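# Nest three well plates into one aligned stack

## Task

Put all three plates into a single stack, each one seated fully down over the top of the plate beneath it (not perched on its rim), with the cut-off corner (well A1) of every plate lined up above the A1 corner of the plate below; then release the plates and pull the grippers away. A printed part may be left anywhere on the table, even under or around the stack, provided the bottom plate stays flat.

## Robot and tools

Robot: two arms, left_arm and right_arm, each with six joints (waist, shoulder, elbow, wrist pitch, wrist yaw, wrist roll) and a two-finger gripper. The names are labels only; left_arm sits on the +y side. Scene frame: origin on the tabletop midway between the arm bases, +x out across the table, +z up. Mounting plates and the metal frame behind the arms are fixed obstacles and count as part of the nearby arm for proximity warnings. The arms must never collide or shove each other.

execute_actions(actions): actions is a list of up to 15 actions; each action is a table of 1 to 15 rows, one row per 1/30 s control step, and a short table repeats its final row until 15 steps have passed. Every row is one flat list of 14 numbers covering both arms: left_arm's six joint values then its opening, followed by right_arm's six joint values then its opening. All values lie in [-1, 1]. The joint values are offsets, not targets: each is measured from that arm's joint angles at the start of the current action (not the previous row; for a call's first action, from the last reported angles). Scale: 1.0 equals 1.202 rad waist, 1.258 shoulder, 1.238 elbow, 2.073 wrist pitch, 2.022 wrist yaw and roll. Stated joint ranges in rad: waist -2.618..3.054, shoulder 0..3.142, elbow 0..3.142, wrist pitch -1.571..1.571, wrist yaw -1.571..1.571, wrist roll -2.094..2.094 (true ends may differ by up to 0.036). Requesting more than 0.036 rad beyond a range end rejects that action for both arms; a malformed action, or a first action failing this test, rejects the entire call. Over-limit requests are clipped and reported as "joint sent to its limit". The opening is absolute, not an offset: +1 fully open, -1 closed. An empty list just returns state and images.

Motion: each joint target can run ahead of the measured angle by only 0.202 (waist), 0.258 (shoulder), 0.238 (elbow), 0.573 (wrist pitch), 0.522 (yaw, roll) rad, and targets are pulled back if they would move the gripper over 70 mm from where it is, so big moves need several actions and unfinished moves should be re-commanded. Zero offsets can let an arm droop; to hold a posture, send in the first call the offset back to the desired angles, then zeros, topping up if a joint lags.

Gripping: grip_measured is the finger opening on the command scale (each gripper may read about 1 mm off, consistently). To hold an object keep commanding below grip_measured, roughly 0.03 below for a firm grip. Fingers point along the gripper's +z and close along its y; the reported position is between the pads, about 1 cm short of the tips. Parts can be tugged briefly while held, and loose items may be nudged.

Results: per arm, end_effector_position (metres, scene frame) and end_effector_quat_wxyz; reach errors grow with distance. Joint positions/velocities list six joints (rad, rad/s) plus pad gap (m; 0.094 fully open). "Joint targets" shows current drive aims. Step readings show joint angles at some steps; HELD with an arm label means that arm's row was partly held back. "joint command not followed" means a clearance check altered targets. Joint torques are total drive output with per-unit offset and noise. MOTOR HOT appears at 75 °C; 90 °C stops that arm for 10 s; 100 °C makes it go limp and fall (OVER-TEMPERATURE FAULT). Avoid long loaded holds.

Cameras: cam_high (504x504, fixed, pinhole+radial), cam_left_wrist and cam_right_wrist (616x616 fisheye). Calibration is given but may be off by a couple of degrees and millimetres.

zoom_image(camera, region): region is [x0, y0, x1, y1] in pixels of that camera's latest image, top-left origin, at most 504 by 504.

finished_scene(scene optional, =1): ends the scene irreversibly and reports success; the stack must be complete and stable, grippers open and withdrawn. Replying without a tool call also ends it.

Printer (optional): check_part(design, use_face) judges a design without printing; print_part(design, use_face) prints one rigid orange part, delivered loose on the table between the arm bases in a 158 x 148 x 99 mm area (x, y, height), off the deck. design is the JSON text as a string: {"format":"print3d-design/1","features":[...]}, each feature op add/cut, profile rect/circle/slot/polygon, z0<z1 in mm, optional taper. Rules: no support, overhang at most 45 degrees, walls at least 2.5 mm, floors 1 mm, holes 2 mm, stable foot. use_face (z-, z+, x-, x+, y-, y+; default z-) picks the face resting on the table. Printing is refused if a hand holds anything, anything moves, or anything occupies the delivery area. A design that crashes the software ends everything with zero, so keep designs simple. Limits: 3 parts, 8 jobs, 64 checks.

Avoid: dropping or slamming plates, pressing hard, arm collisions, and anything leaving the table.

Each tool is called after "Emit:" as name(argument=value, ...), one argument or row to a line, values as JSON.

## Session

Emit:
execute_actions(
  actions=[],
)

Scene clock: 0.00 s.
left_arm: end_effector_position=(+0.4578, +0.7439, +0.3910) grip_measured=+1.000 end_effector_quat_wxyz=(+0.402, -0.215, +0.887, +0.071) | right_arm: end_effector_position=(+0.4204, -0.4044, +0.3453) grip_measured=+1.000 end_effector_quat_wxyz=(+0.122, +0.725, +0.476, +0.482)
Joint positions: left_arm=[ 0.363  1.193  1.751 -0.719 -0.118  0.259  0.094] | right_arm=[ 0.584  0.977  0.852 -0.232  0.346  1.76   0.094]
Joint velocities: left_arm=[-0.012  0.012  0.002  0.007  0.051 -0.051  0.   ] | right_arm=[-0.007  0.017 -0.007 -0.022 -0.007 -0.051  0.   ]
Joint torques (N m, as the arm reports them, + toward a larger angle): no reading
Motor temperatures (°C, as the motors report them): left_arm=[24 23 24 24 23 24] | right_arm=[25 24 25 22 23 24]
Joint targets: left_arm=[0.359 1.180 1.763 -0.703 -0.109 0.258] | right_arm=[0.589 0.973 0.855 -0.246 0.344 1.755]

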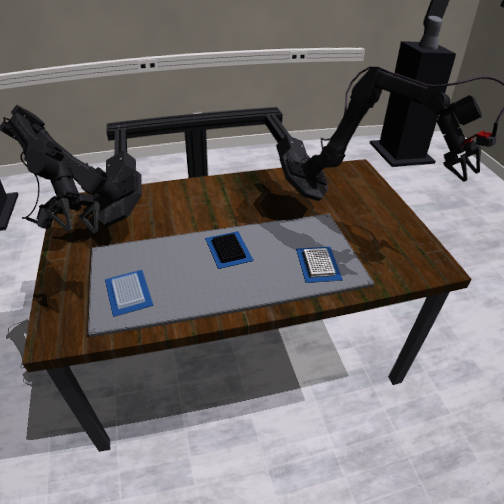

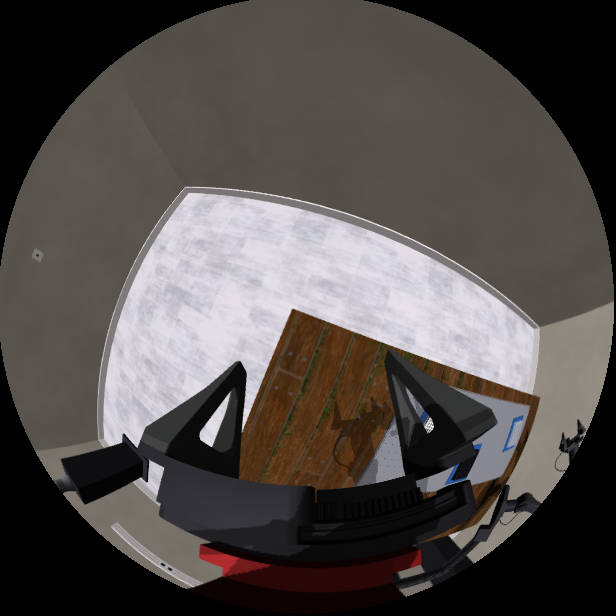

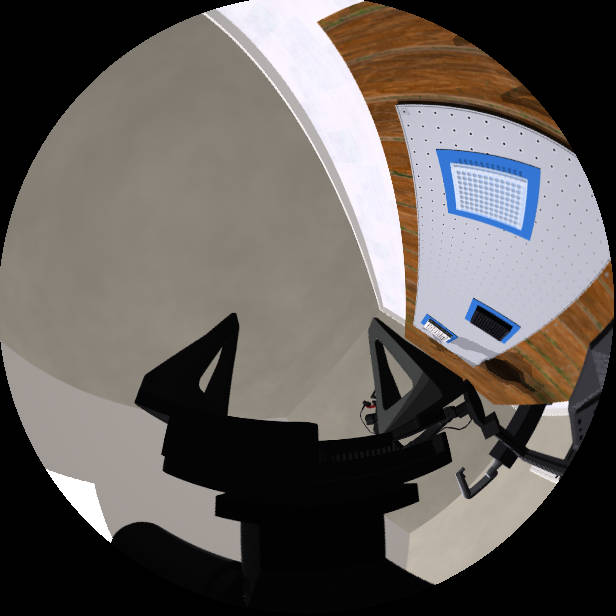

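Emit:
zoom_image(
  camera="cam_high",
  region=[80, 200, 380, 340],
)

Emit:
zoom_image(
  camera="cam_right_wrist",
  region=[400, 120, 580, 260],
)

Region (80, 200, 380, 340) of cam_high's 504x504 image, scaled by 1.680, with more detail than that image has; it fills the top 235 rows of this view, and the rest is white.

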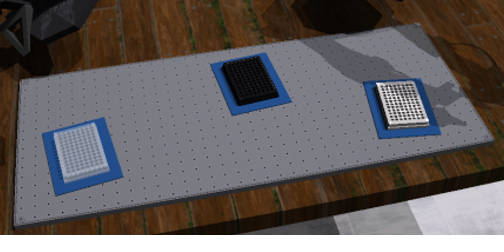

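Region (400, 120, 580, 260) of cam_right_wrist's 616x616 image, scaled by 2.800, with more detail than that image has.

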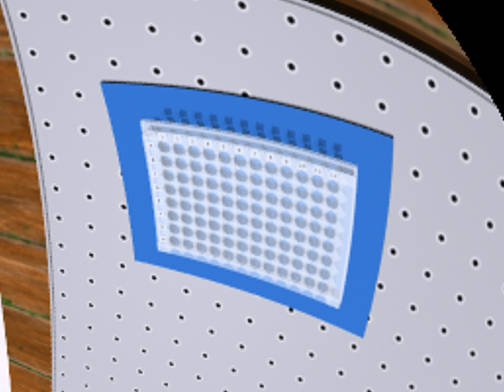

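Emit:
execute_actions(
  actions=[
    [[-0.302,-0.153,-0.607,0.347,0.058,-0.128,1,-0.486,0.018,0.12,0.112,-0.171,-0.87,1]],
  ],
)

Scene clock: 33.17 s.
left_arm: end_effector_position=(+0.4901, +0.5477, +0.3045) grip_measured=+1.000 end_effector_quat_wxyz=(+0.469, -0.198, +0.846, -0.155) | right_arm: end_effector_position=(+0.4593, -0.5905, +0.3414) grip_measured=+1.000 end_effector_quat_wxyz=(+0.496, +0.418, +0.728, +0.222)
Joint positions: left_arm=[ 0.009  1.035  0.967 -0.1   -0.022  0.014  0.094] | right_arm=[-0.007  1.     0.983 -0.01   0.035  0.417  0.094]
Joint velocities: left_arm=[-0.007 -0.012 -0.027  0.227 -0.022 -0.095  0.   ] | right_arm=[ 0.002 -0.002 -0.017 -0.051 -0.271 -2.806  0.   ]
Joint torques (N m, as the arm reports them, + toward a larger angle): left_arm=[-2.68 -8.54  7.24  2.19  0.56 -0.05] | right_arm=[ 2.2  -6.5   8.02  1.46 -0.49 -0.02]
Motor temperatures (°C, as the motors report them): left_arm=[24 27 27 27 23 24] | right_arm=[25 24 28 25 23 24]
Joint targets: left_arm=[0.000 1.001 0.999 0.000 -0.001 -0.000] | right_arm=[0.000 1.000 1.001 0.000 -0.000 0.001]
Step readings (joint positions):
0: left_arm=[0.363 1.193 1.751 -0.719 -0.118 0.259] | right_arm=[0.584 0.977 0.852 -0.232 0.346 1.760]
1: left_arm=[0.342 1.174 1.710 -0.656 -0.122 0.230] | right_arm=[0.563 0.978 0.859 -0.226 0.304 1.707]
2: left_arm=[0.295 1.139 1.637 -0.562 -0.115 0.192] | right_arm=[0.517 0.986 0.875 -0.208 0.253 1.634]
4: left_arm=[0.166 1.064 1.477 -0.374 -0.088 0.128] | right_arm=[0.404 0.998 0.916 -0.156 0.176 1.477]
8: left_arm=[0.012 0.989 1.171 -0.119 -0.028 0.056] | right_arm=[0.122 1.000 0.977 -0.051 0.075 1.095]
15: Joint positions above
camera_calibration (this result's frames):
cam_left_wrist: T_world_to_cam=[[0.141196, -0.927767, 0.345416, 0.342987], [-0.876339, -0.279445, -0.392352, 0.74521], [0.460536, -0.247303, -0.852495, 0.278395], [0, 0, 0, 1]] pos_world=[0.476417, 0.595305, 0.411242]
cam_right_wrist: T_world_to_cam=[[-0.392577, -0.610317, -0.688039, 0.0550289], [-0.726433, 0.664577, -0.175022, 0.803297], [0.564074, 0.431104, -0.704251, 0.357916], [0, 0, 0, 1]] pos_world=[0.403253, -0.654567, 0.43052]

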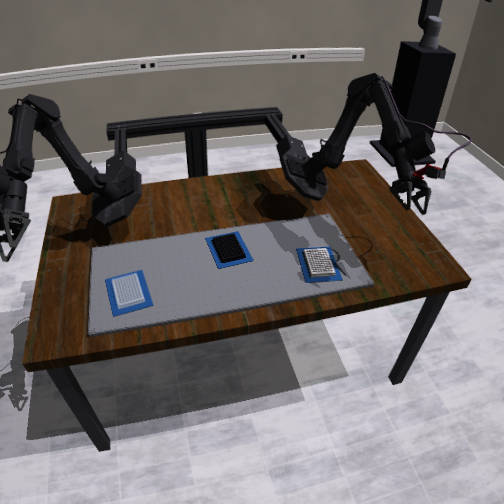

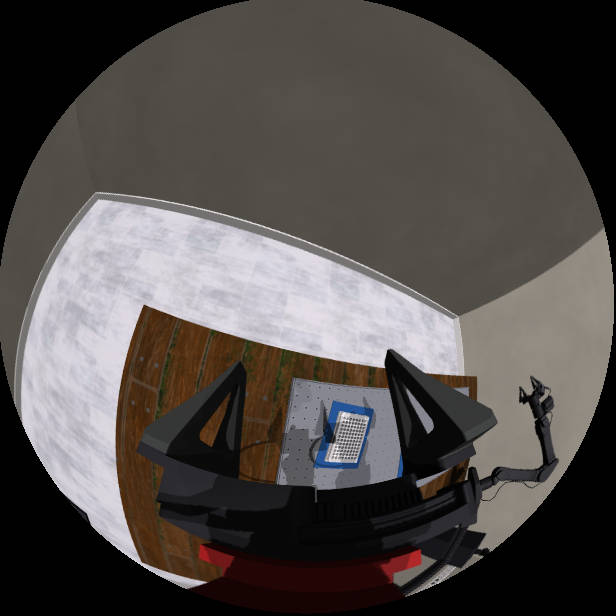

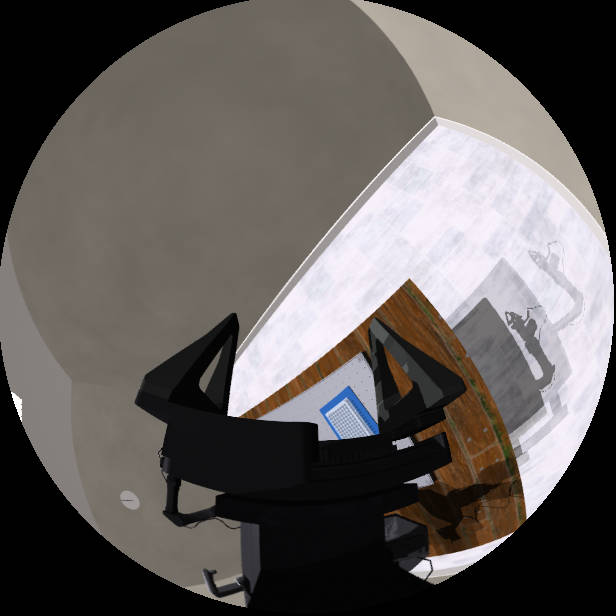

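Emit:
execute_actions(
  actions=[],
)

Scene clock: 35.00 s.
left_arm: end_effector_position=(+0.4977, +0.5602, +0.3247) grip_measured=+1.000 end_effector_quat_wxyz=(+0.505, -0.211, +0.823, -0.150) | right_arm: end_effector_position=(+0.4604, -0.5875, +0.3432) grip_measured=+1.000 end_effector_quat_wxyz=(+0.534, +0.256, +0.796, +0.125)
Joint positions: left_arm=[ 0.009  1.024  0.976 -0.032 -0.022  0.001  0.094] | right_arm=[-0.007  1.     0.983 -0.009  0.015  0.01   0.094]
Joint velocities: left_arm=[-0.002 -0.002  0.012  0.007  0.051 -0.066  0.   ] | right_arm=[-0.012  0.002 -0.012  0.11   0.066  0.022  0.   ]
Joint torques (N m, as the arm reports them, + toward a larger angle): left_arm=[-2.57 -7.54  6.69  1.94  0.54 -0.05] | right_arm=[ 2.13 -6.49  8.05  1.47 -0.47 -0.1 ]
Motor temperatures (°C, as the motors report them): left_arm=[24 27 27 28 23 24] | right_arm=[25 24 28 25 23 24]
Joint targets: left_arm=[0.000 1.001 0.999 0.000 -0.001 -0.000] | right_arm=[0.000 1.000 1.001 0.000 -0.000 0.001]
camera_calibration (this result's frames):
cam_left_wrist: T_world_to_cam=[[0.158247, -0.922398, 0.352334, 0.332779], [-0.830289, -0.317429, -0.458104, 0.782973], [0.534395, -0.220046, -0.816089, 0.231419], [0, 0, 0, 1]] pos_world=[0.473764, 0.606416, 0.430292]
cam_right_wrist: T_world_to_cam=[[-0.269403, -0.873206, -0.40612, -0.249372], [-0.831748, 0.423536, -0.358905, 0.772417], [0.485405, 0.241099, -0.840389, 0.328634], [0, 0, 0, 1]] pos_world=[0.415754, -0.624133, 0.45213]

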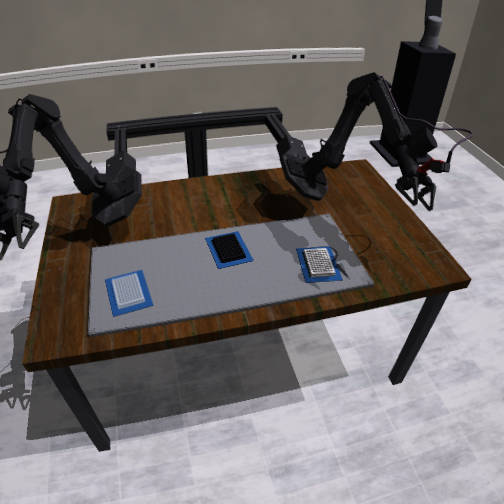

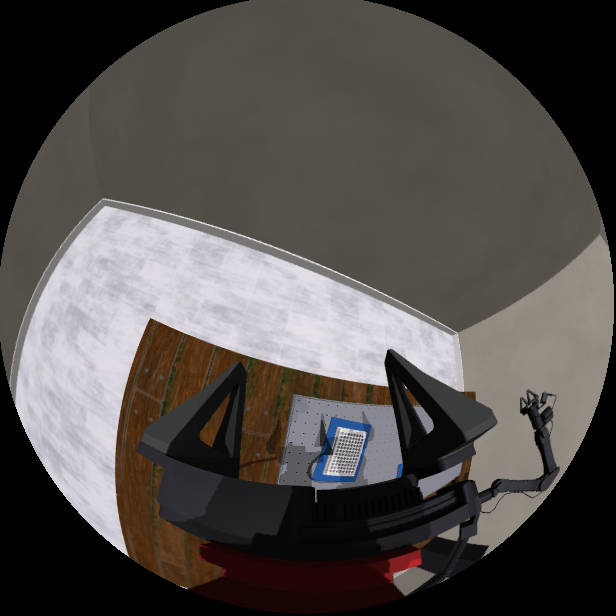

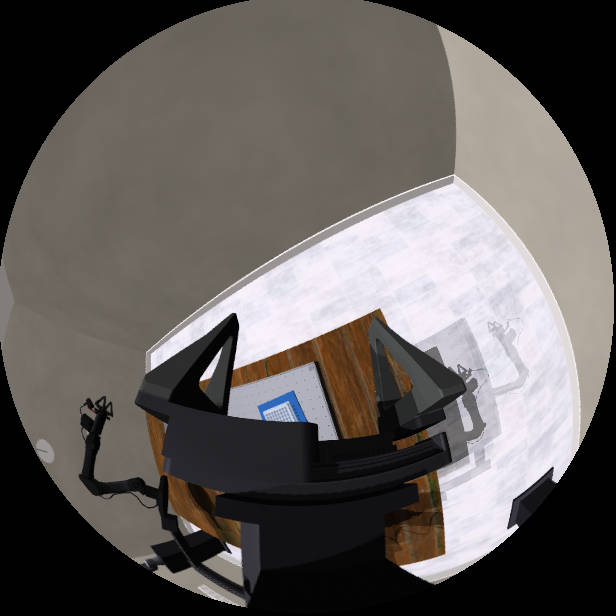

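Emit:
execute_actions(
  actions=[
    [[-0.007,-0.019,0.019,-0.467,0.011,0,1,0.006,0,0.014,-0.478,-0.007,-0.005,1]],
    [[0,0,0,0,0,0,1,0,0,0,0,0,0,1]],
  ],
)

Scene clock: 70.87 s.
left_arm: end_effector_position=(+0.3342, +0.4704, +0.2206) grip_measured=+1.000 end_effector_quat_wxyz=(+0.099, -0.117, +0.963, -0.221) | right_arm: end_effector_position=(+0.3153, -0.4794, +0.2292) grip_measured=+1.000 end_effector_quat_wxyz=(+0.135, +0.174, +0.951, +0.217)
Joint positions: left_arm=[ 0.009  1.017  0.99  -0.952 -0.024  0.001  0.094] | right_arm=[-0.007  0.997  0.993 -0.92   0.015  0.01   0.094]
Joint velocities: left_arm=[-0.002  0.002  0.002 -0.081 -0.037  0.051  0.   ] | right_arm=[ 0.012 -0.022  0.007  0.007 -0.081  0.007  0.   ]
Joint torques (N m, as the arm reports them, + toward a larger angle): left_arm=[-1.36 -4.25  4.18  0.81  0.35 -0.03] | right_arm=[ 1.28 -5.41  5.92  0.52 -0.3  -0.01]
Motor temperatures (°C, as the motors report them): left_arm=[24 26 28 29 24 24] | right_arm=[25 26 30 27 23 24]
Joint targets: left_arm=[0.009 1.017 0.990 -0.943 -0.020 0.001] | right_arm=[-0.007 0.997 0.993 -0.911 0.015 0.010]
Step readings (joint positions; steps 1 to 15: 1st action; 16 to 30: 2nd action):
0: left_arm=[0.009 1.024 0.976 -0.032 -0.022 0.001] | right_arm=[-0.007 1.000 0.983 -0.009 0.015 0.010]
1: left_arm=[0.009 1.023 0.982 -0.078 -0.022 0.001] | right_arm=[-0.007 1.000 0.988 -0.050 0.015 0.010]
2: left_arm=[0.009 1.019 0.990 -0.157 -0.022 0.001] | right_arm=[-0.007 0.997 0.993 -0.118 0.015 0.010]
4: left_arm=[0.009 1.017 0.990 -0.316 -0.022 0.001] | right_arm=[-0.007 0.997 0.993 -0.264 0.015 0.010]
8: left_arm=[0.009 1.017 0.990 -0.651 -0.022 0.001] | right_arm=[-0.007 0.997 0.993 -0.576 0.015 0.010]
15: left_arm=[0.009 1.017 0.990 -0.942 -0.020 0.001] | right_arm=[-0.007 0.997 0.993 -0.911 0.015 0.010]
16: left_arm=[0.009 1.017 0.990 -0.950 -0.021 0.001] | right_arm=[-0.007 0.997 0.993 -0.920 0.015 0.010]
17: left_arm=[0.009 1.017 0.990 -0.952 -0.022 0.001] | right_arm=[-0.007 0.997 0.993 -0.920 0.015 0.010]
19: left_arm=[0.009 1.017 0.990 -0.952 -0.023 0.001] | right_arm=[-0.007 0.997 0.993 -0.920 0.015 0.010]
23: left_arm=[0.009 1.017 0.990 -0.952 -0.024 0.001] | right_arm=[-0.007 0.997 0.993 -0.920 0.015 0.010]
30: Joint positions above
camera_calibration (this result's frames):
cam_left_wrist: T_world_to_cam=[[0.0642444, -0.907749, 0.414565, 0.323292], [-0.949432, 0.0723375, 0.305525, 0.259097], [-0.307328, -0.41323, -0.857199, 0.595302], [0, 0, 0, 1]] pos_world=[0.408179, 0.520723, 0.297106]
cam_right_wrist: T_world_to_cam=[[-0.210365, -0.878757, -0.428406, -0.256581], [-0.913961, 0.0212297, 0.405245, 0.222932], [-0.347017, 0.476796, -0.807616, 0.645108], [0, 0, 0, 1]] pos_world=[0.373639, -0.53779, 0.320736]

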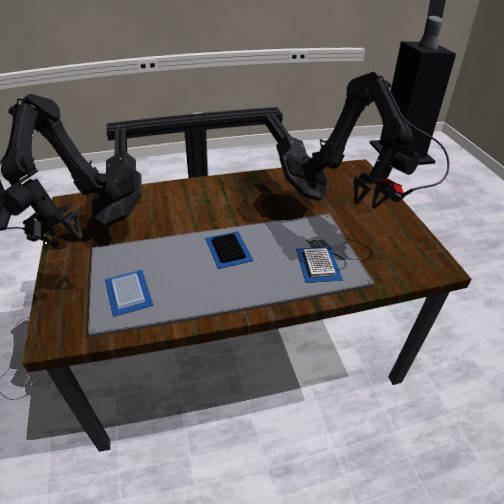

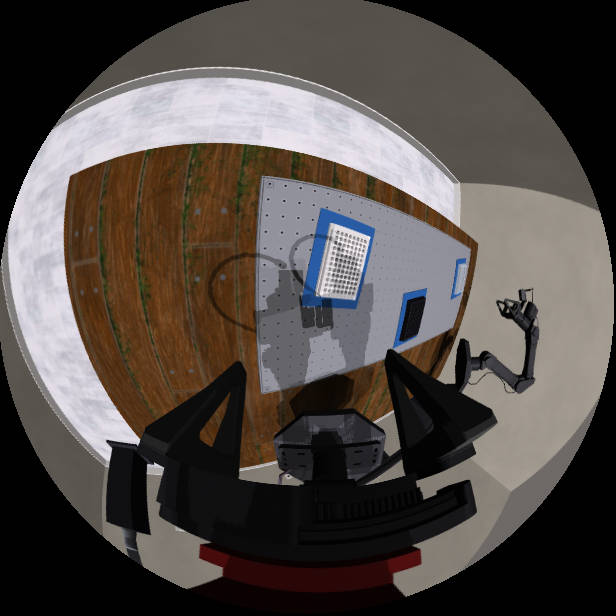

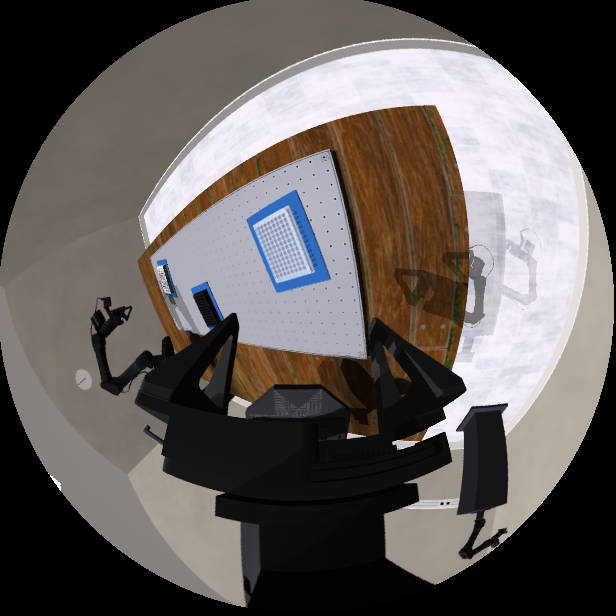

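Emit:
execute_actions(
  actions=[
    [[0,0,0,0,0.3,0,1,0,0,0,0,-0.3,0,1]],
    [[0,0,0,0,0,0,1,0,0,0,0,0,0,1]],
  ],
)

Scene clock: 86.40 s.
left_arm: end_effector_position=(+0.3452, +0.4016, +0.2837) grip_measured=+1.000 end_effector_quat_wxyz=(+0.125, -0.092, +0.869, -0.471) | right_arm: end_effector_position=(+0.3312, -0.4097, +0.2962) grip_measured=+1.000 end_effector_quat_wxyz=(+0.176, +0.131, +0.853, +0.473)
Joint positions: left_arm=[ 0.016  1.017  0.99  -0.952  0.519 -0.005  0.094] | right_arm=[-0.012  0.997  0.993 -0.92  -0.55   0.01   0.094]
Joint velocities: left_arm=[ 0.002  0.017 -0.032  0.022 -0.051 -0.007  0.   ] | right_arm=[ 0.002 -0.012 -0.012 -0.022  0.037 -0.066  0.   ]
Joint torques (N m, as the arm reports them, + toward a larger angle): left_arm=[-1.47 -4.29  4.18  0.72  0.71  0.  ] | right_arm=[ 1.38 -5.35  5.94  0.42 -0.58  0.01]
Motor temperatures (°C, as the motors report them): left_arm=[24 25 27 28 24 24] | right_arm=[25 26 29 26 23 24]
Joint targets: left_arm=[0.016 1.017 0.990 -0.952 0.532 -0.001] | right_arm=[-0.012 0.997 0.993 -0.920 -0.551 0.010]
Step readings (joint positions; steps 1 to 15: 1st action; 16 to 30: 2nd action):
0: left_arm=[0.009 1.017 0.990 -0.952 -0.024 0.001] | right_arm=[-0.007 0.997 0.993 -0.920 0.015 0.010]
1: left_arm=[0.014 1.017 0.990 -0.952 0.036 -0.000] | right_arm=[-0.011 0.997 0.993 -0.920 -0.048 0.010]
2: left_arm=[0.016 1.017 0.990 -0.952 0.131 -0.000] | right_arm=[-0.012 0.997 0.993 -0.920 -0.146 0.010]
4: left_arm=[0.016 1.017 0.990 -0.952 0.289 -0.000] | right_arm=[-0.012 0.997 0.993 -0.920 -0.303 0.010]
8: left_arm=[0.016 1.017 0.990 -0.952 0.450 -0.000] | right_arm=[-0.012 0.997 0.993 -0.920 -0.466 0.010]
15: left_arm=[0.016 1.017 0.990 -0.952 0.532 -0.002] | right_arm=[-0.012 0.997 0.993 -0.920 -0.551 0.010]
16: left_arm=[0.016 1.017 0.990 -0.952 0.532 -0.002] | right_arm=[-0.012 0.997 0.993 -0.920 -0.552 0.010]
17: left_arm=[0.016 1.017 0.990 -0.952 0.530 -0.003] | right_arm=[-0.012 0.997 0.993 -0.920 -0.552 0.010]
19: left_arm=[0.016 1.017 0.990 -0.952 0.525 -0.003] | right_arm=[-0.012 0.997 0.993 -0.920 -0.551 0.010]
23: left_arm=[0.016 1.017 0.990 -0.952 0.522 -0.005] | right_arm=[-0.012 0.997 0.993 -0.920 -0.551 0.010]
30: Joint positions above
camera_calibration (this result's frames):
cam_left_wrist: T_world_to_cam=[[-0.0731625, -0.583242, 0.808997, 0.0392334], [-0.967411, 0.238667, 0.084577, 0.257268], [-0.24241, -0.776445, -0.581697, 0.669609], [0, 0, 0, 1]] pos_world=[0.414074, 0.481396, 0.336011]
cam_right_wrist: T_world_to_cam=[[0.00130344, -0.560383, -0.828233, 0.0154693], [-0.964222, -0.220265, 0.147514, 0.20292], [-0.265095, 0.798408, -0.54062, 0.697089], [0, 0, 0, 1]] pos_world=[0.380434, -0.503196, 0.359739]

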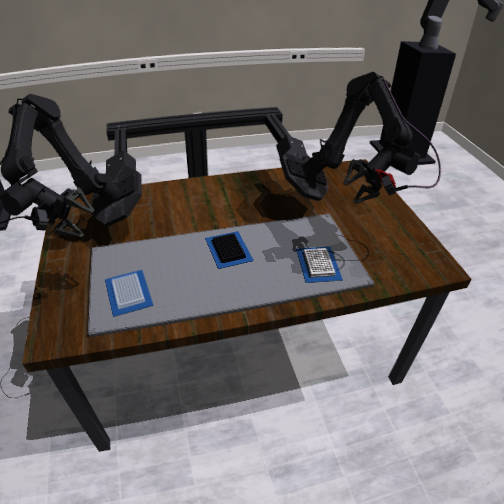

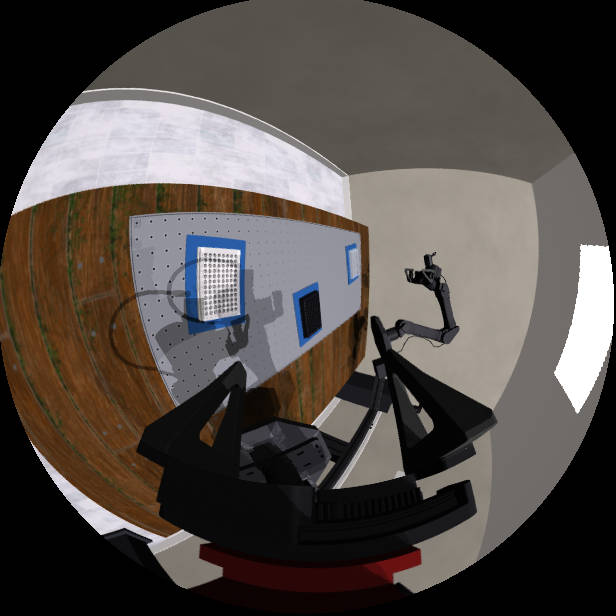

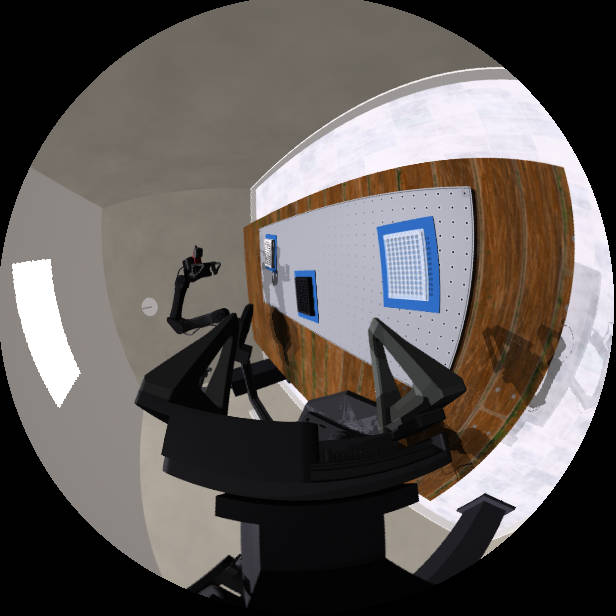

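Emit:
execute_actions(
  actions=[
    [[0,0,0.33,0,-0.27,0,1,0,0,0.33,0,0.28,0,1]],
    [[0,0,0,0,0,0,1,0,0,0,0,0,0,1]],
  ],
)

Emit:
execute_actions(
  actions=[
    [[0,0.33,0,0,0,0,1,0,0.33,0,0,0,0,1]],
    [[0,0,0,0,0,0,1,0,0,0,0,0,0,1]],
  ],
)

Emit:
execute_actions(
  actions=[
    [[-0.33,0,0,0,0,0,1,0.33,0,0,0,0,0,1]],
    [[0,0,0,0,0,0,1,0,0,0,0,0,0,1]],
  ],
)

Scene clock: 99.57 s.
left_arm: end_effector_position=(+0.4167, +0.5523, +0.3415) grip_measured=+1.000 end_effector_quat_wxyz=(+0.291, -0.169, +0.920, -0.199) | right_arm: end_effector_position=(+0.3871, -0.5695, +0.3596) grip_measured=+1.000 end_effector_quat_wxyz=(+0.337, +0.216, +0.897, +0.189)
Joint positions: left_arm=[ 0.015  1.019  1.396 -0.946 -0.01  -0.008  0.094] | right_arm=[-0.01   0.993  1.396 -0.896 -0.012  0.011  0.094]
Joint velocities: left_arm=[ 0.002  0.007  0.002  0.037  0.007 -0.022  0.   ] | right_arm=[-0.002 -0.007  0.002  0.081  0.051  0.037  0.   ]
Joint torques (N m, as the arm reports them, + toward a larger angle): left_arm=[-1.09 -4.84  4.6   1.26  0.36 -0.04] | right_arm=[ 0.98 -5.85  6.53  1.02 -0.33  0.  ]
Motor temperatures (°C, as the motors report them): left_arm=[24 25 27 27 24 24] | right_arm=[25 26 29 25 23 24]
Joint targets: left_arm=[0.015 1.019 1.396 -0.945 -0.006 -0.008] | right_arm=[-0.010 0.993 1.396 -0.896 -0.014 0.011]
Step readings (joint positions; steps 1 to 15: 1st action; 16 to 30: 2nd action):
0: left_arm=[0.016 1.017 0.990 -0.952 0.519 -0.005] | right_arm=[-0.012 0.997 0.993 -0.920 -0.550 0.010]
1: left_arm=[0.013 1.020 1.013 -0.971 0.464 -0.005] | right_arm=[-0.010 0.999 1.013 -0.935 -0.494 0.010]
2: left_arm=[0.014 1.029 1.056 -0.994 0.381 -0.007] | right_arm=[-0.010 1.007 1.053 -0.952 -0.412 0.011]
4: left_arm=[0.015 1.035 1.161 -0.994 0.258 -0.008] | right_arm=[-0.010 1.010 1.151 -0.951 -0.287 0.011]
8: left_arm=[0.015 1.032 1.360 -0.962 0.095 -0.008] | right_arm=[-0.010 1.007 1.351 -0.924 -0.120 0.011]
15: left_arm=[0.015 1.019 1.396 -0.945 -0.006 -0.008] | right_arm=[-0.010 0.993 1.396 -0.896 -0.014 0.011]
16: left_arm=[0.015 1.019 1.396 -0.946 -0.009 -0.008] | right_arm=[-0.010 0.993 1.396 -0.896 -0.012 0.011]
17: left_arm=[0.015 1.019 1.396 -0.946 -0.009 -0.008] | right_arm=[-0.010 0.993 1.396 -0.896 -0.012 0.011]
19: left_arm=[0.015 1.019 1.396 -0.946 -0.009 -0.008] | right_arm=[-0.010 0.993 1.396 -0.896 -0.012 0.011]
23: left_arm=[0.015 1.019 1.396 -0.946 -0.010 -0.008] | right_arm=[-0.010 0.993 1.396 -0.896 -0.012 0.011]
30: Joint positions above
camera_calibration (this result's frames):
cam_left_wrist: T_world_to_cam=[[0.105727, -0.91463, 0.390222, 0.337099], [-0.990174, -0.132951, -0.0433419, 0.544056], [0.0915222, -0.381806, -0.9197, 0.596003], [0, 0, 0, 1]] pos_world=[0.448523, 0.608211, 0.440181]
cam_right_wrist: T_world_to_cam=[[-0.221892, -0.874884, -0.430514, -0.257369], [-0.972767, 0.228957, 0.0360927, 0.511434], [0.0669923, 0.426799, -0.901862, 0.663407], [0, 0, 0, 1]] pos_world=[0.395955, -0.625406, 0.469041]

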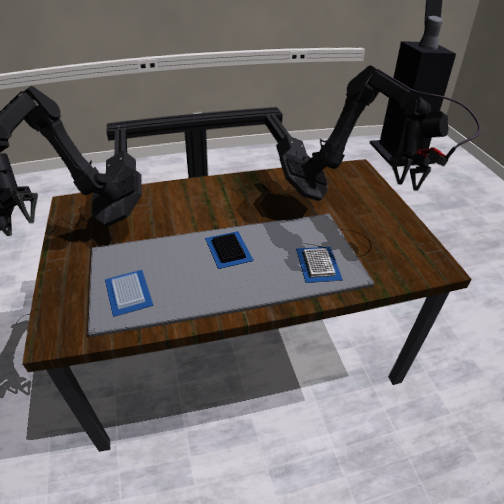

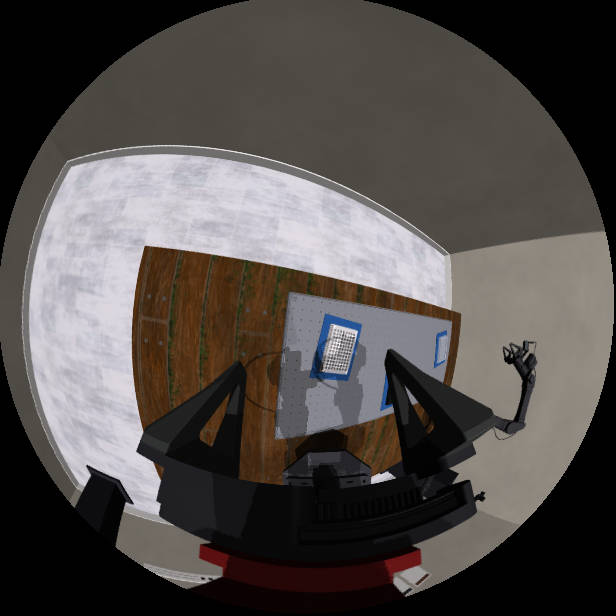

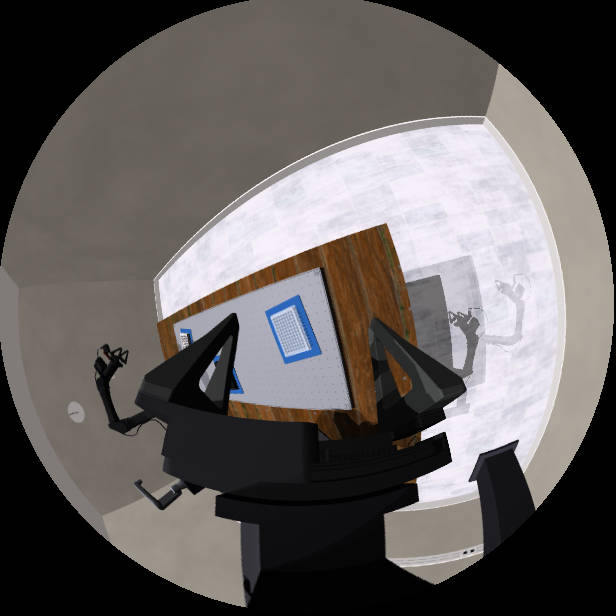

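Scene clock: 100.57 s.
left_arm: end_effector_position=(+0.4287, +0.4747, +0.1908) grip_measured=+1.000 end_effector_quat_wxyz=(+0.059, -0.115, +0.965, -0.228) | right_arm: end_effector_position=(+0.4223, -0.4997, +0.2150) grip_measured=+1.000 end_effector_quat_wxyz=(+0.133, +0.173, +0.948, +0.230)
Joint positions: left_arm=[ 0.015  1.469  1.368 -0.957 -0.017 -0.008  0.094] | right_arm=[-0.01   1.427  1.387 -0.891 -0.012  0.011  0.094]
Joint velocities: left_arm=[-0.002 -0.017  0.002 -0.037 -0.037  0.066  0.   ] | right_arm=[-0.007 -0.002 -0.012 -0.037 -0.037  0.037  0.   ]
Joint torques (N m, as the arm reports them, + toward a larger angle): left_arm=[-3.37 -8.1   4.    0.62  0.35 -0.04] | right_arm=[ 3.21 -9.05  5.92  0.45 -0.32  0.01]
Motor temperatures (°C, as the motors report them): left_arm=[24 25 27 27 24 24] | right_arm=[25 26 29 25 23 24]
Joint targets: left_arm=[0.015 1.469 1.368 -0.955 -0.013 -0.008] | right_arm=[-0.010 1.432 1.387 -0.892 -0.012 0.011]
Step readings (joint positions; steps 1 to 15: 1st action; 16 to 30: 2nd action):
0: left_arm=[0.015 1.019 1.396 -0.946 -0.010 -0.008] | right_arm=[-0.010 0.993 1.396 -0.896 -0.012 0.011]
1: left_arm=[0.015 1.038 1.400 -0.951 -0.011 -0.008] | right_arm=[-0.010 1.011 1.399 -0.899 -0.012 0.011]
2: left_arm=[0.015 1.072 1.411 -0.949 -0.011 -0.008] | right_arm=[-0.010 1.043 1.410 -0.894 -0.012 0.011]
4: left_arm=[0.015 1.179 1.415 -0.934 -0.012 -0.008] | right_arm=[-0.010 1.144 1.415 -0.877 -0.012 0.011]
8: left_arm=[0.015 1.423 1.404 -0.927 -0.013 -0.008] | right_arm=[-0.010 1.379 1.413 -0.873 -0.012 0.011]
15: left_arm=[0.015 1.469 1.368 -0.955 -0.014 -0.008] | right_arm=[-0.010 1.432 1.387 -0.892 -0.012 0.011]
16: left_arm=[0.015 1.465 1.368 -0.955 -0.014 -0.008] | right_arm=[-0.010 1.428 1.387 -0.892 -0.012 0.011]
17: left_arm=[0.015 1.465 1.368 -0.955 -0.015 -0.008] | right_arm=[-0.010 1.427 1.387 -0.891 -0.012 0.011]
19: left_arm=[0.015 1.468 1.368 -0.957 -0.016 -0.008] | right_arm=[-0.010 1.427 1.387 -0.891 -0.012 0.011]
23: left_arm=[0.015 1.469 1.368 -0.957 -0.017 -0.008] | right_arm=[-0.010 1.427 1.387 -0.891 -0.012 0.011]
30: Joint positions above
camera_calibration (this result's frames):
cam_left_wrist: T_world_to_cam=[[0.0731524, -0.900653, 0.428337, 0.323724], [-0.922359, 0.102266, 0.372554, 0.318941], [-0.379346, -0.422334, -0.823244, 0.629366], [0, 0, 0, 1]] pos_world=[0.509244, 0.524749, 0.260636]
cam_right_wrist: T_world_to_cam=[[-0.204844, -0.868482, -0.451419, -0.250247], [-0.914402, 0.00528269, 0.404772, 0.319246], [-0.349153, 0.495693, -0.795224, 0.688114], [0, 0, 0, 1]] pos_world=[0.480915, -0.560115, 0.305016]

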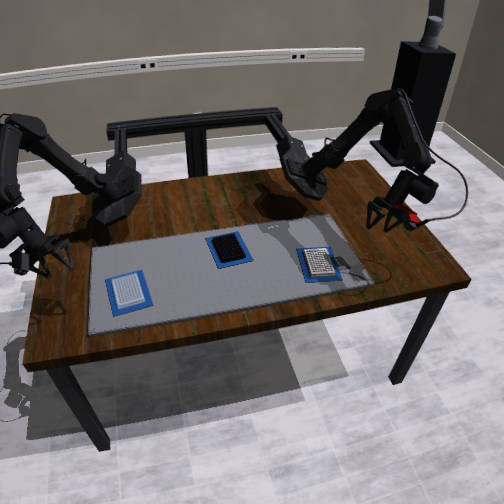

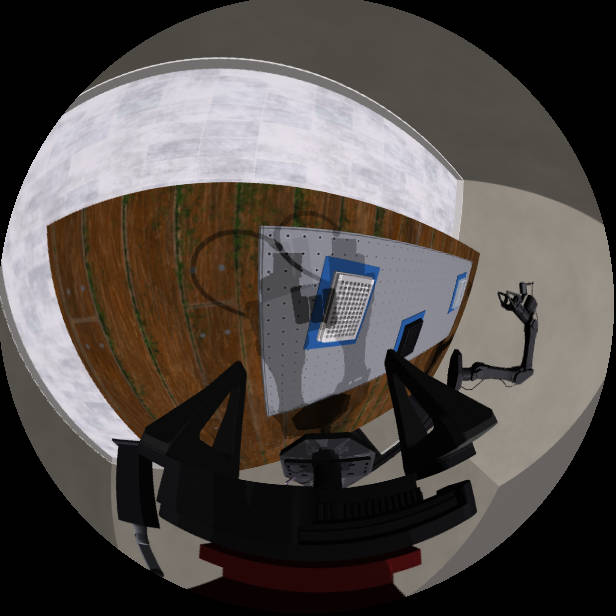

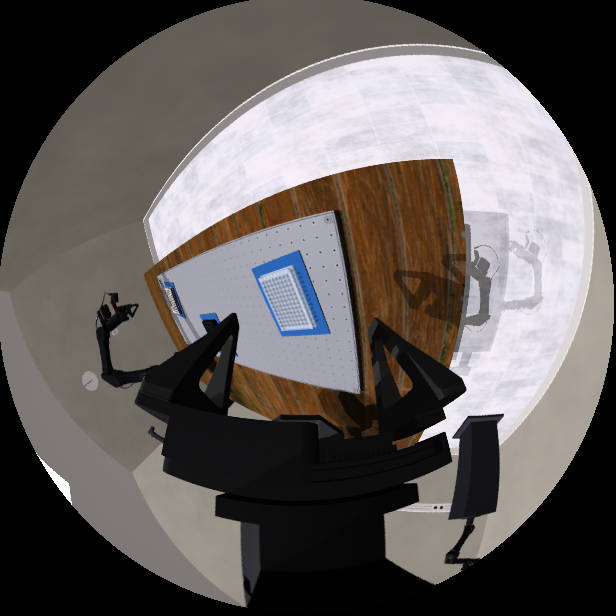

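Scene clock: 101.57 s.
left_arm: end_effector_position=(+0.4306, +0.3566, +0.2643) grip_measured=+1.000 end_effector_quat_wxyz=(+0.109, +0.053, +0.946, -0.300) | right_arm: end_effector_position=(+0.4321, -0.3737, +0.2956) grip_measured=+1.000 end_effector_quat_wxyz=(+0.184, +0.003, +0.930, +0.318)
Joint positions: left_arm=[-0.374  1.469  1.368 -0.957 -0.028 -0.012  0.094] | right_arm=[ 0.389  1.427  1.387 -0.89  -0.013  0.014  0.094]
Joint velocities: left_arm=[-0.012  0.002 -0.002  0.037 -0.095  0.051  0.   ] | right_arm=[-0.002  0.007 -0.007  0.066  0.037  0.037  0.   ]
Joint torques (N m, as the arm reports them, + toward a larger angle): left_arm=[-4.4  -6.09  4.09  0.89  0.45 -0.04] | right_arm=[ 3.95 -7.17  5.96  0.7  -0.38 -0.01]
Motor temperatures (°C, as the motors report them): left_arm=[24 25 27 27 24 24] | right_arm=[25 26 29 25 23 24]
Joint targets: left_arm=[-0.377 1.469 1.368 -0.957 -0.022 -0.012] | right_arm=[0.389 1.427 1.387 -0.890 -0.013 0.014]
Step readings (joint positions; steps 1 to 15: 1st action; 16 to 30: 2nd action):
0: left_arm=[0.015 1.469 1.368 -0.957 -0.017 -0.008] | right_arm=[-0.010 1.427 1.387 -0.891 -0.012 0.011]
1: left_arm=[-0.005 1.469 1.368 -0.957 -0.032 -0.011] | right_arm=[0.010 1.427 1.387 -0.891 0.000 0.013]
2: left_arm=[-0.048 1.469 1.368 -0.957 -0.046 -0.013] | right_arm=[0.053 1.427 1.387 -0.891 0.010 0.014]
4: left_arm=[-0.176 1.469 1.368 -0.957 -0.046 -0.013] | right_arm=[0.182 1.427 1.387 -0.891 0.009 0.014]
8: left_arm=[-0.381 1.469 1.368 -0.957 -0.019 -0.012] | right_arm=[0.391 1.427 1.387 -0.890 -0.013 0.014]
15: left_arm=[-0.377 1.469 1.368 -0.957 -0.022 -0.012] | right_arm=[0.389 1.427 1.387 -0.890 -0.013 0.014]
16: left_arm=[-0.376 1.469 1.368 -0.957 -0.023 -0.012] | right_arm=[0.389 1.427 1.387 -0.890 -0.013 0.014]
17: left_arm=[-0.376 1.469 1.368 -0.957 -0.024 -0.012] | right_arm=[0.389 1.427 1.387 -0.890 -0.013 0.014]
19: left_arm=[-0.374 1.469 1.368 -0.957 -0.025 -0.012] | right_arm=[0.389 1.427 1.387 -0.890 -0.013 0.014]
23: left_arm=[-0.374 1.469 1.368 -0.957 -0.027 -0.012] | right_arm=[0.389 1.427 1.387 -0.890 -0.013 0.014]
30: Joint positions above
camera_calibration (this result's frames):
cam_left_wrist: T_world_to_cam=[[-0.283564, -0.812408, 0.509495, 0.286372], [-0.894488, 0.415594, 0.164844, 0.236585], [-0.345663, -0.408993, -0.844536, 0.627086], [0, 0, 0, 1]] pos_world=[0.509588, 0.390801, 0.344693]
cam_right_wrist: T_world_to_cam=[[0.173464, -0.816062, -0.55132, -0.216695], [-0.926983, -0.324342, 0.188429, 0.241104], [-0.332585, 0.478378, -0.812737, 0.684719], [0, 0, 0, 1]] pos_world=[0.488815, -0.426191, 0.391597]

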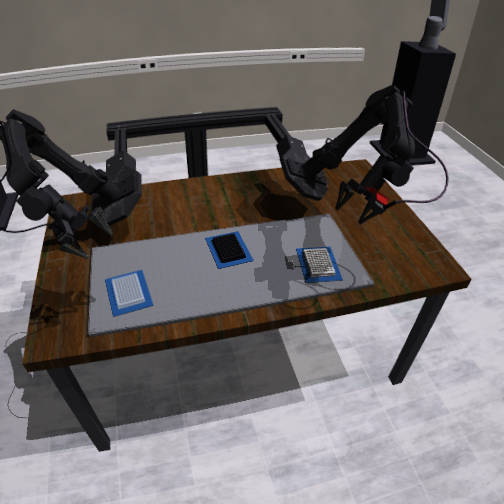

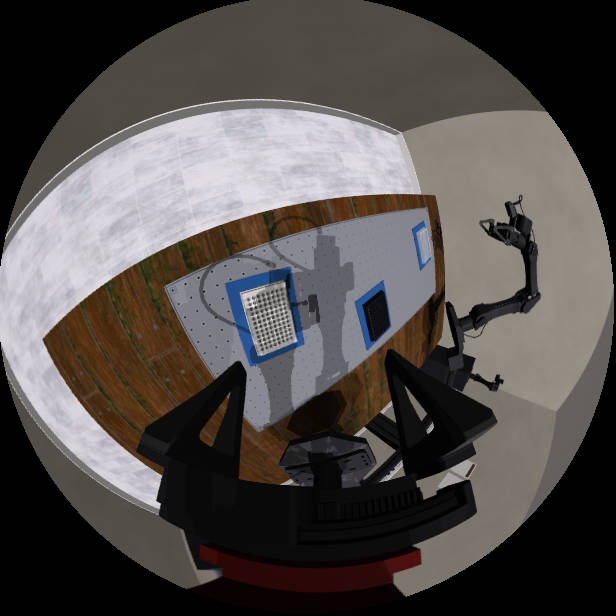

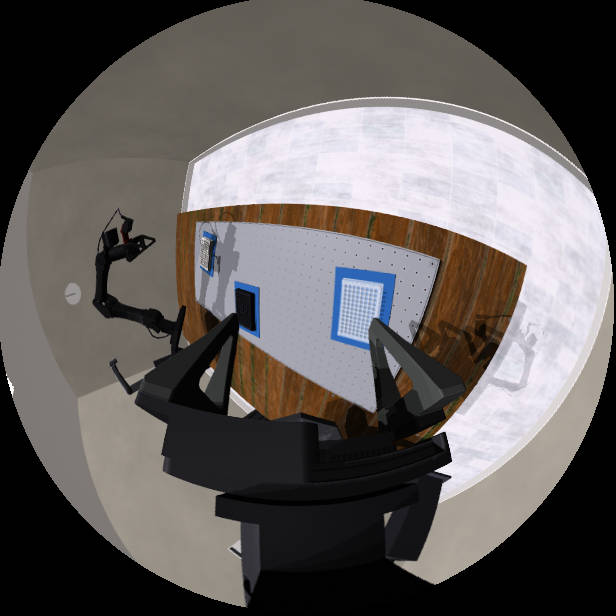

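Emit:
execute_actions(
  actions=[
    [[-0.17,0.281,-0.108,0.018,-0.302,0,1,0.181,0.329,-0.14,-0.008,0.327,0,1]],
  ],
)

Emit:
execute_actions(
  actions=[],
)

Scene clock: 159.70 s.
left_arm: end_effector_position=(+0.3637, +0.3181, +0.1362) grip_measured=+1.000 end_effector_quat_wxyz=(-0.035, +0.242, +0.970, -0.015) | right_arm: end_effector_position=(+0.3470, -0.3102, +0.1361) grip_measured=+1.000 end_effector_quat_wxyz=(-0.029, -0.209, +0.977, +0.025)
Joint positions: left_arm=[-0.566  1.851  1.21  -0.934 -0.594 -0.014  0.094] | right_arm=[ 0.597  1.875  1.202 -0.908  0.581  0.014  0.094]
Joint velocities: left_arm=[-0.007 -0.188  0.066  0.007 -0.198  0.022  0.   ] | right_arm=[ 0.002 -0.203 -0.007 -0.066  0.344 -0.007  0.   ]
Joint torques (N m, as the arm reports them, + toward a larger angle): left_arm=[-6.93 -8.5   4.62  0.5   0.03 -0.01] | right_arm=[  6.62 -10.07   5.66   0.01   0.02   0.  ]
Motor temperatures (°C, as the motors report them): left_arm=[25 26 27 26 24 24] | right_arm=[26 27 29 25 23 24]
Joint targets: left_arm=[-0.578 1.823 1.234 -0.919 -0.639 -0.012] | right_arm=[0.607 1.841 1.213 -0.907 0.648 0.014]
Step readings (joint positions):
0: left_arm=[-0.374 1.469 1.368 -0.957 -0.028 -0.012] | right_arm=[0.389 1.427 1.387 -0.890 -0.013 0.014]
1: left_arm=[-0.389 1.482 1.362 -0.954 -0.079 -0.013] | right_arm=[0.401 1.438 1.383 -0.889 0.027 0.014]
2: left_arm=[-0.416 1.506 1.355 -0.943 -0.154 -0.015] | right_arm=[0.423 1.456 1.379 -0.884 0.085 0.014]
4: left_arm=[-0.480 1.600 1.327 -0.925 -0.281 -0.015] | right_arm=[0.480 1.525 1.357 -0.877 0.194 0.014]
8: left_arm=[-0.559 1.828 1.246 -0.907 -0.473 -0.015] | right_arm=[0.562 1.733 1.294 -0.875 0.397 0.014]
15: Joint positions above
camera_calibration (this result's frames):
cam_left_wrist: T_world_to_cam=[[-0.576435, -0.816252, 0.0381583, 0.473309], [-0.656518, 0.490424, 0.573122, 0.0479167], [-0.486526, 0.305316, -0.818581, 0.300464], [0, 0, 0, 1]] pos_world=[0.450474, 0.271104, 0.200432]
cam_right_wrist: T_world_to_cam=[[0.47414, -0.879292, -0.0451207, -0.430981], [-0.630851, -0.375029, 0.67925, 0.0275855], [-0.614181, -0.293595, -0.732519, 0.343757], [0, 0, 0, 1]] pos_world=[0.432877, -0.267687, 0.213625]

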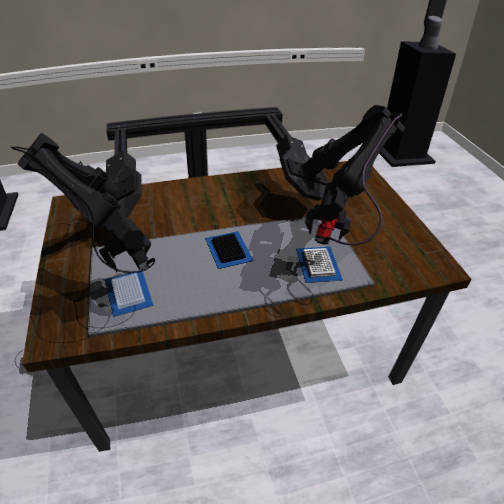

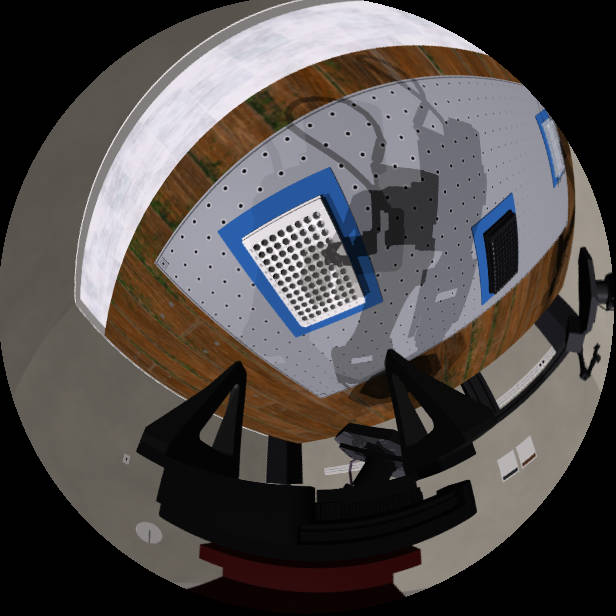

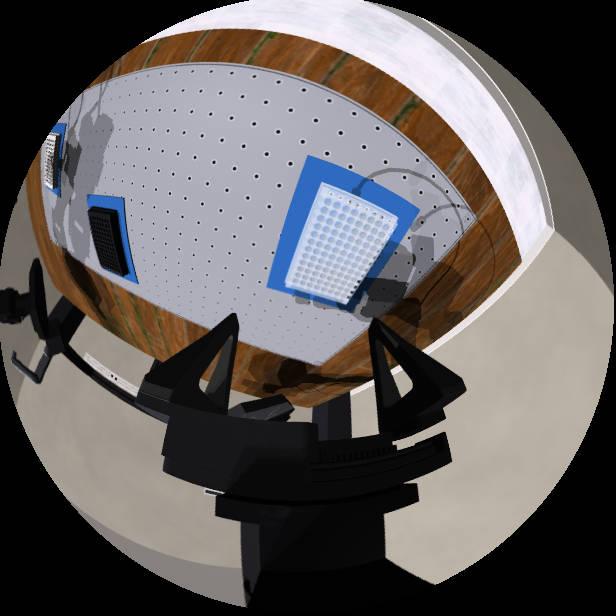

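Scene clock: 159.70 s.
left_arm: end_effector_position=(+0.3637, +0.3181, +0.1362) grip_measured=+1.000 end_effector_quat_wxyz=(-0.035, +0.242, +0.970, -0.015) | right_arm: end_effector_position=(+0.3470, -0.3102, +0.1361) grip_measured=+1.000 end_effector_quat_wxyz=(-0.029, -0.209, +0.977, +0.025)
Joint positions: left_arm=[-0.566  1.851  1.21  -0.934 -0.594 -0.014  0.094] | right_arm=[ 0.597  1.875  1.202 -0.908  0.581  0.014  0.094]
Joint velocities: left_arm=[-0.007 -0.188  0.066  0.007 -0.198  0.022  0.   ] | right_arm=[ 0.002 -0.203 -0.007 -0.066  0.344 -0.007  0.   ]
Joint torques (N m, as the arm reports them, + toward a larger angle): left_arm=[-6.93 -8.5   4.62  0.5   0.03 -0.01] | right_arm=[  6.62 -10.07   5.66   0.01   0.02   0.  ]
Motor temperatures (°C, as the motors report them): left_arm=[25 26 27 26 24 24] | right_arm=[26 27 29 25 23 24]
Joint targets: left_arm=[-0.578 1.823 1.234 -0.919 -0.639 -0.012] | right_arm=[0.607 1.841 1.213 -0.907 0.648 0.014]
camera_calibration (this result's frames):
cam_left_wrist: T_world_to_cam=[[-0.576435, -0.816252, 0.0381583, 0.473309], [-0.656518, 0.490424, 0.573122, 0.0479167], [-0.486526, 0.305316, -0.818581, 0.300464], [0, 0, 0, 1]] pos_world=[0.450474, 0.271104, 0.200432]
cam_right_wrist: T_world_to_cam=[[0.47414, -0.879292, -0.0451207, -0.430981], [-0.630851, -0.375029, 0.67925, 0.0275855], [-0.614181, -0.293595, -0.732519, 0.343757], [0, 0, 0, 1]] pos_world=[0.432877, -0.267687, 0.213625]

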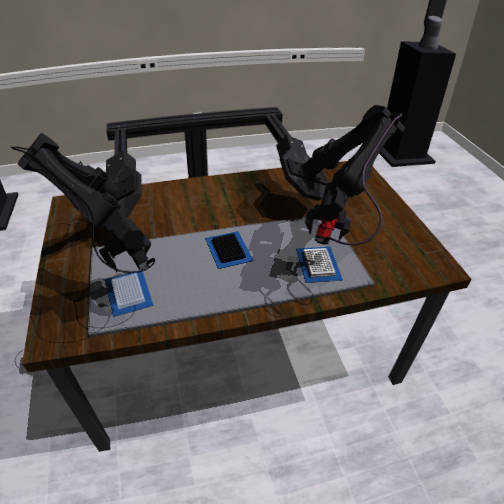

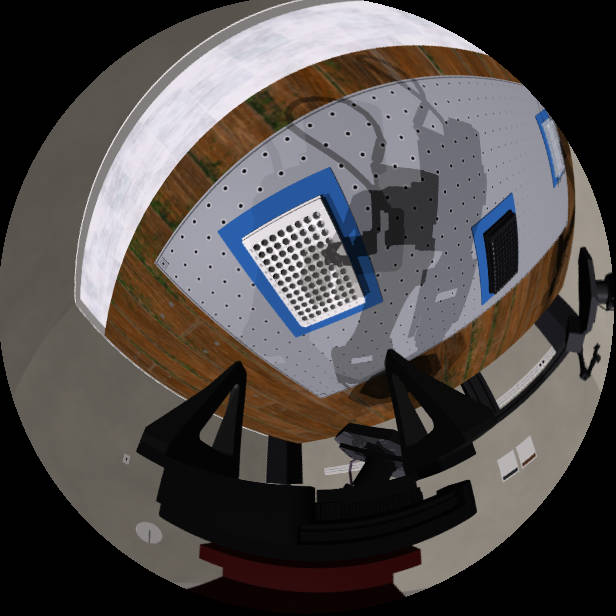

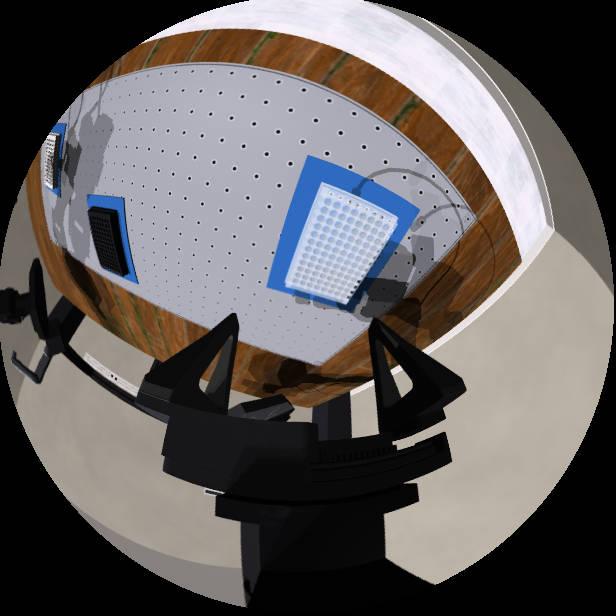

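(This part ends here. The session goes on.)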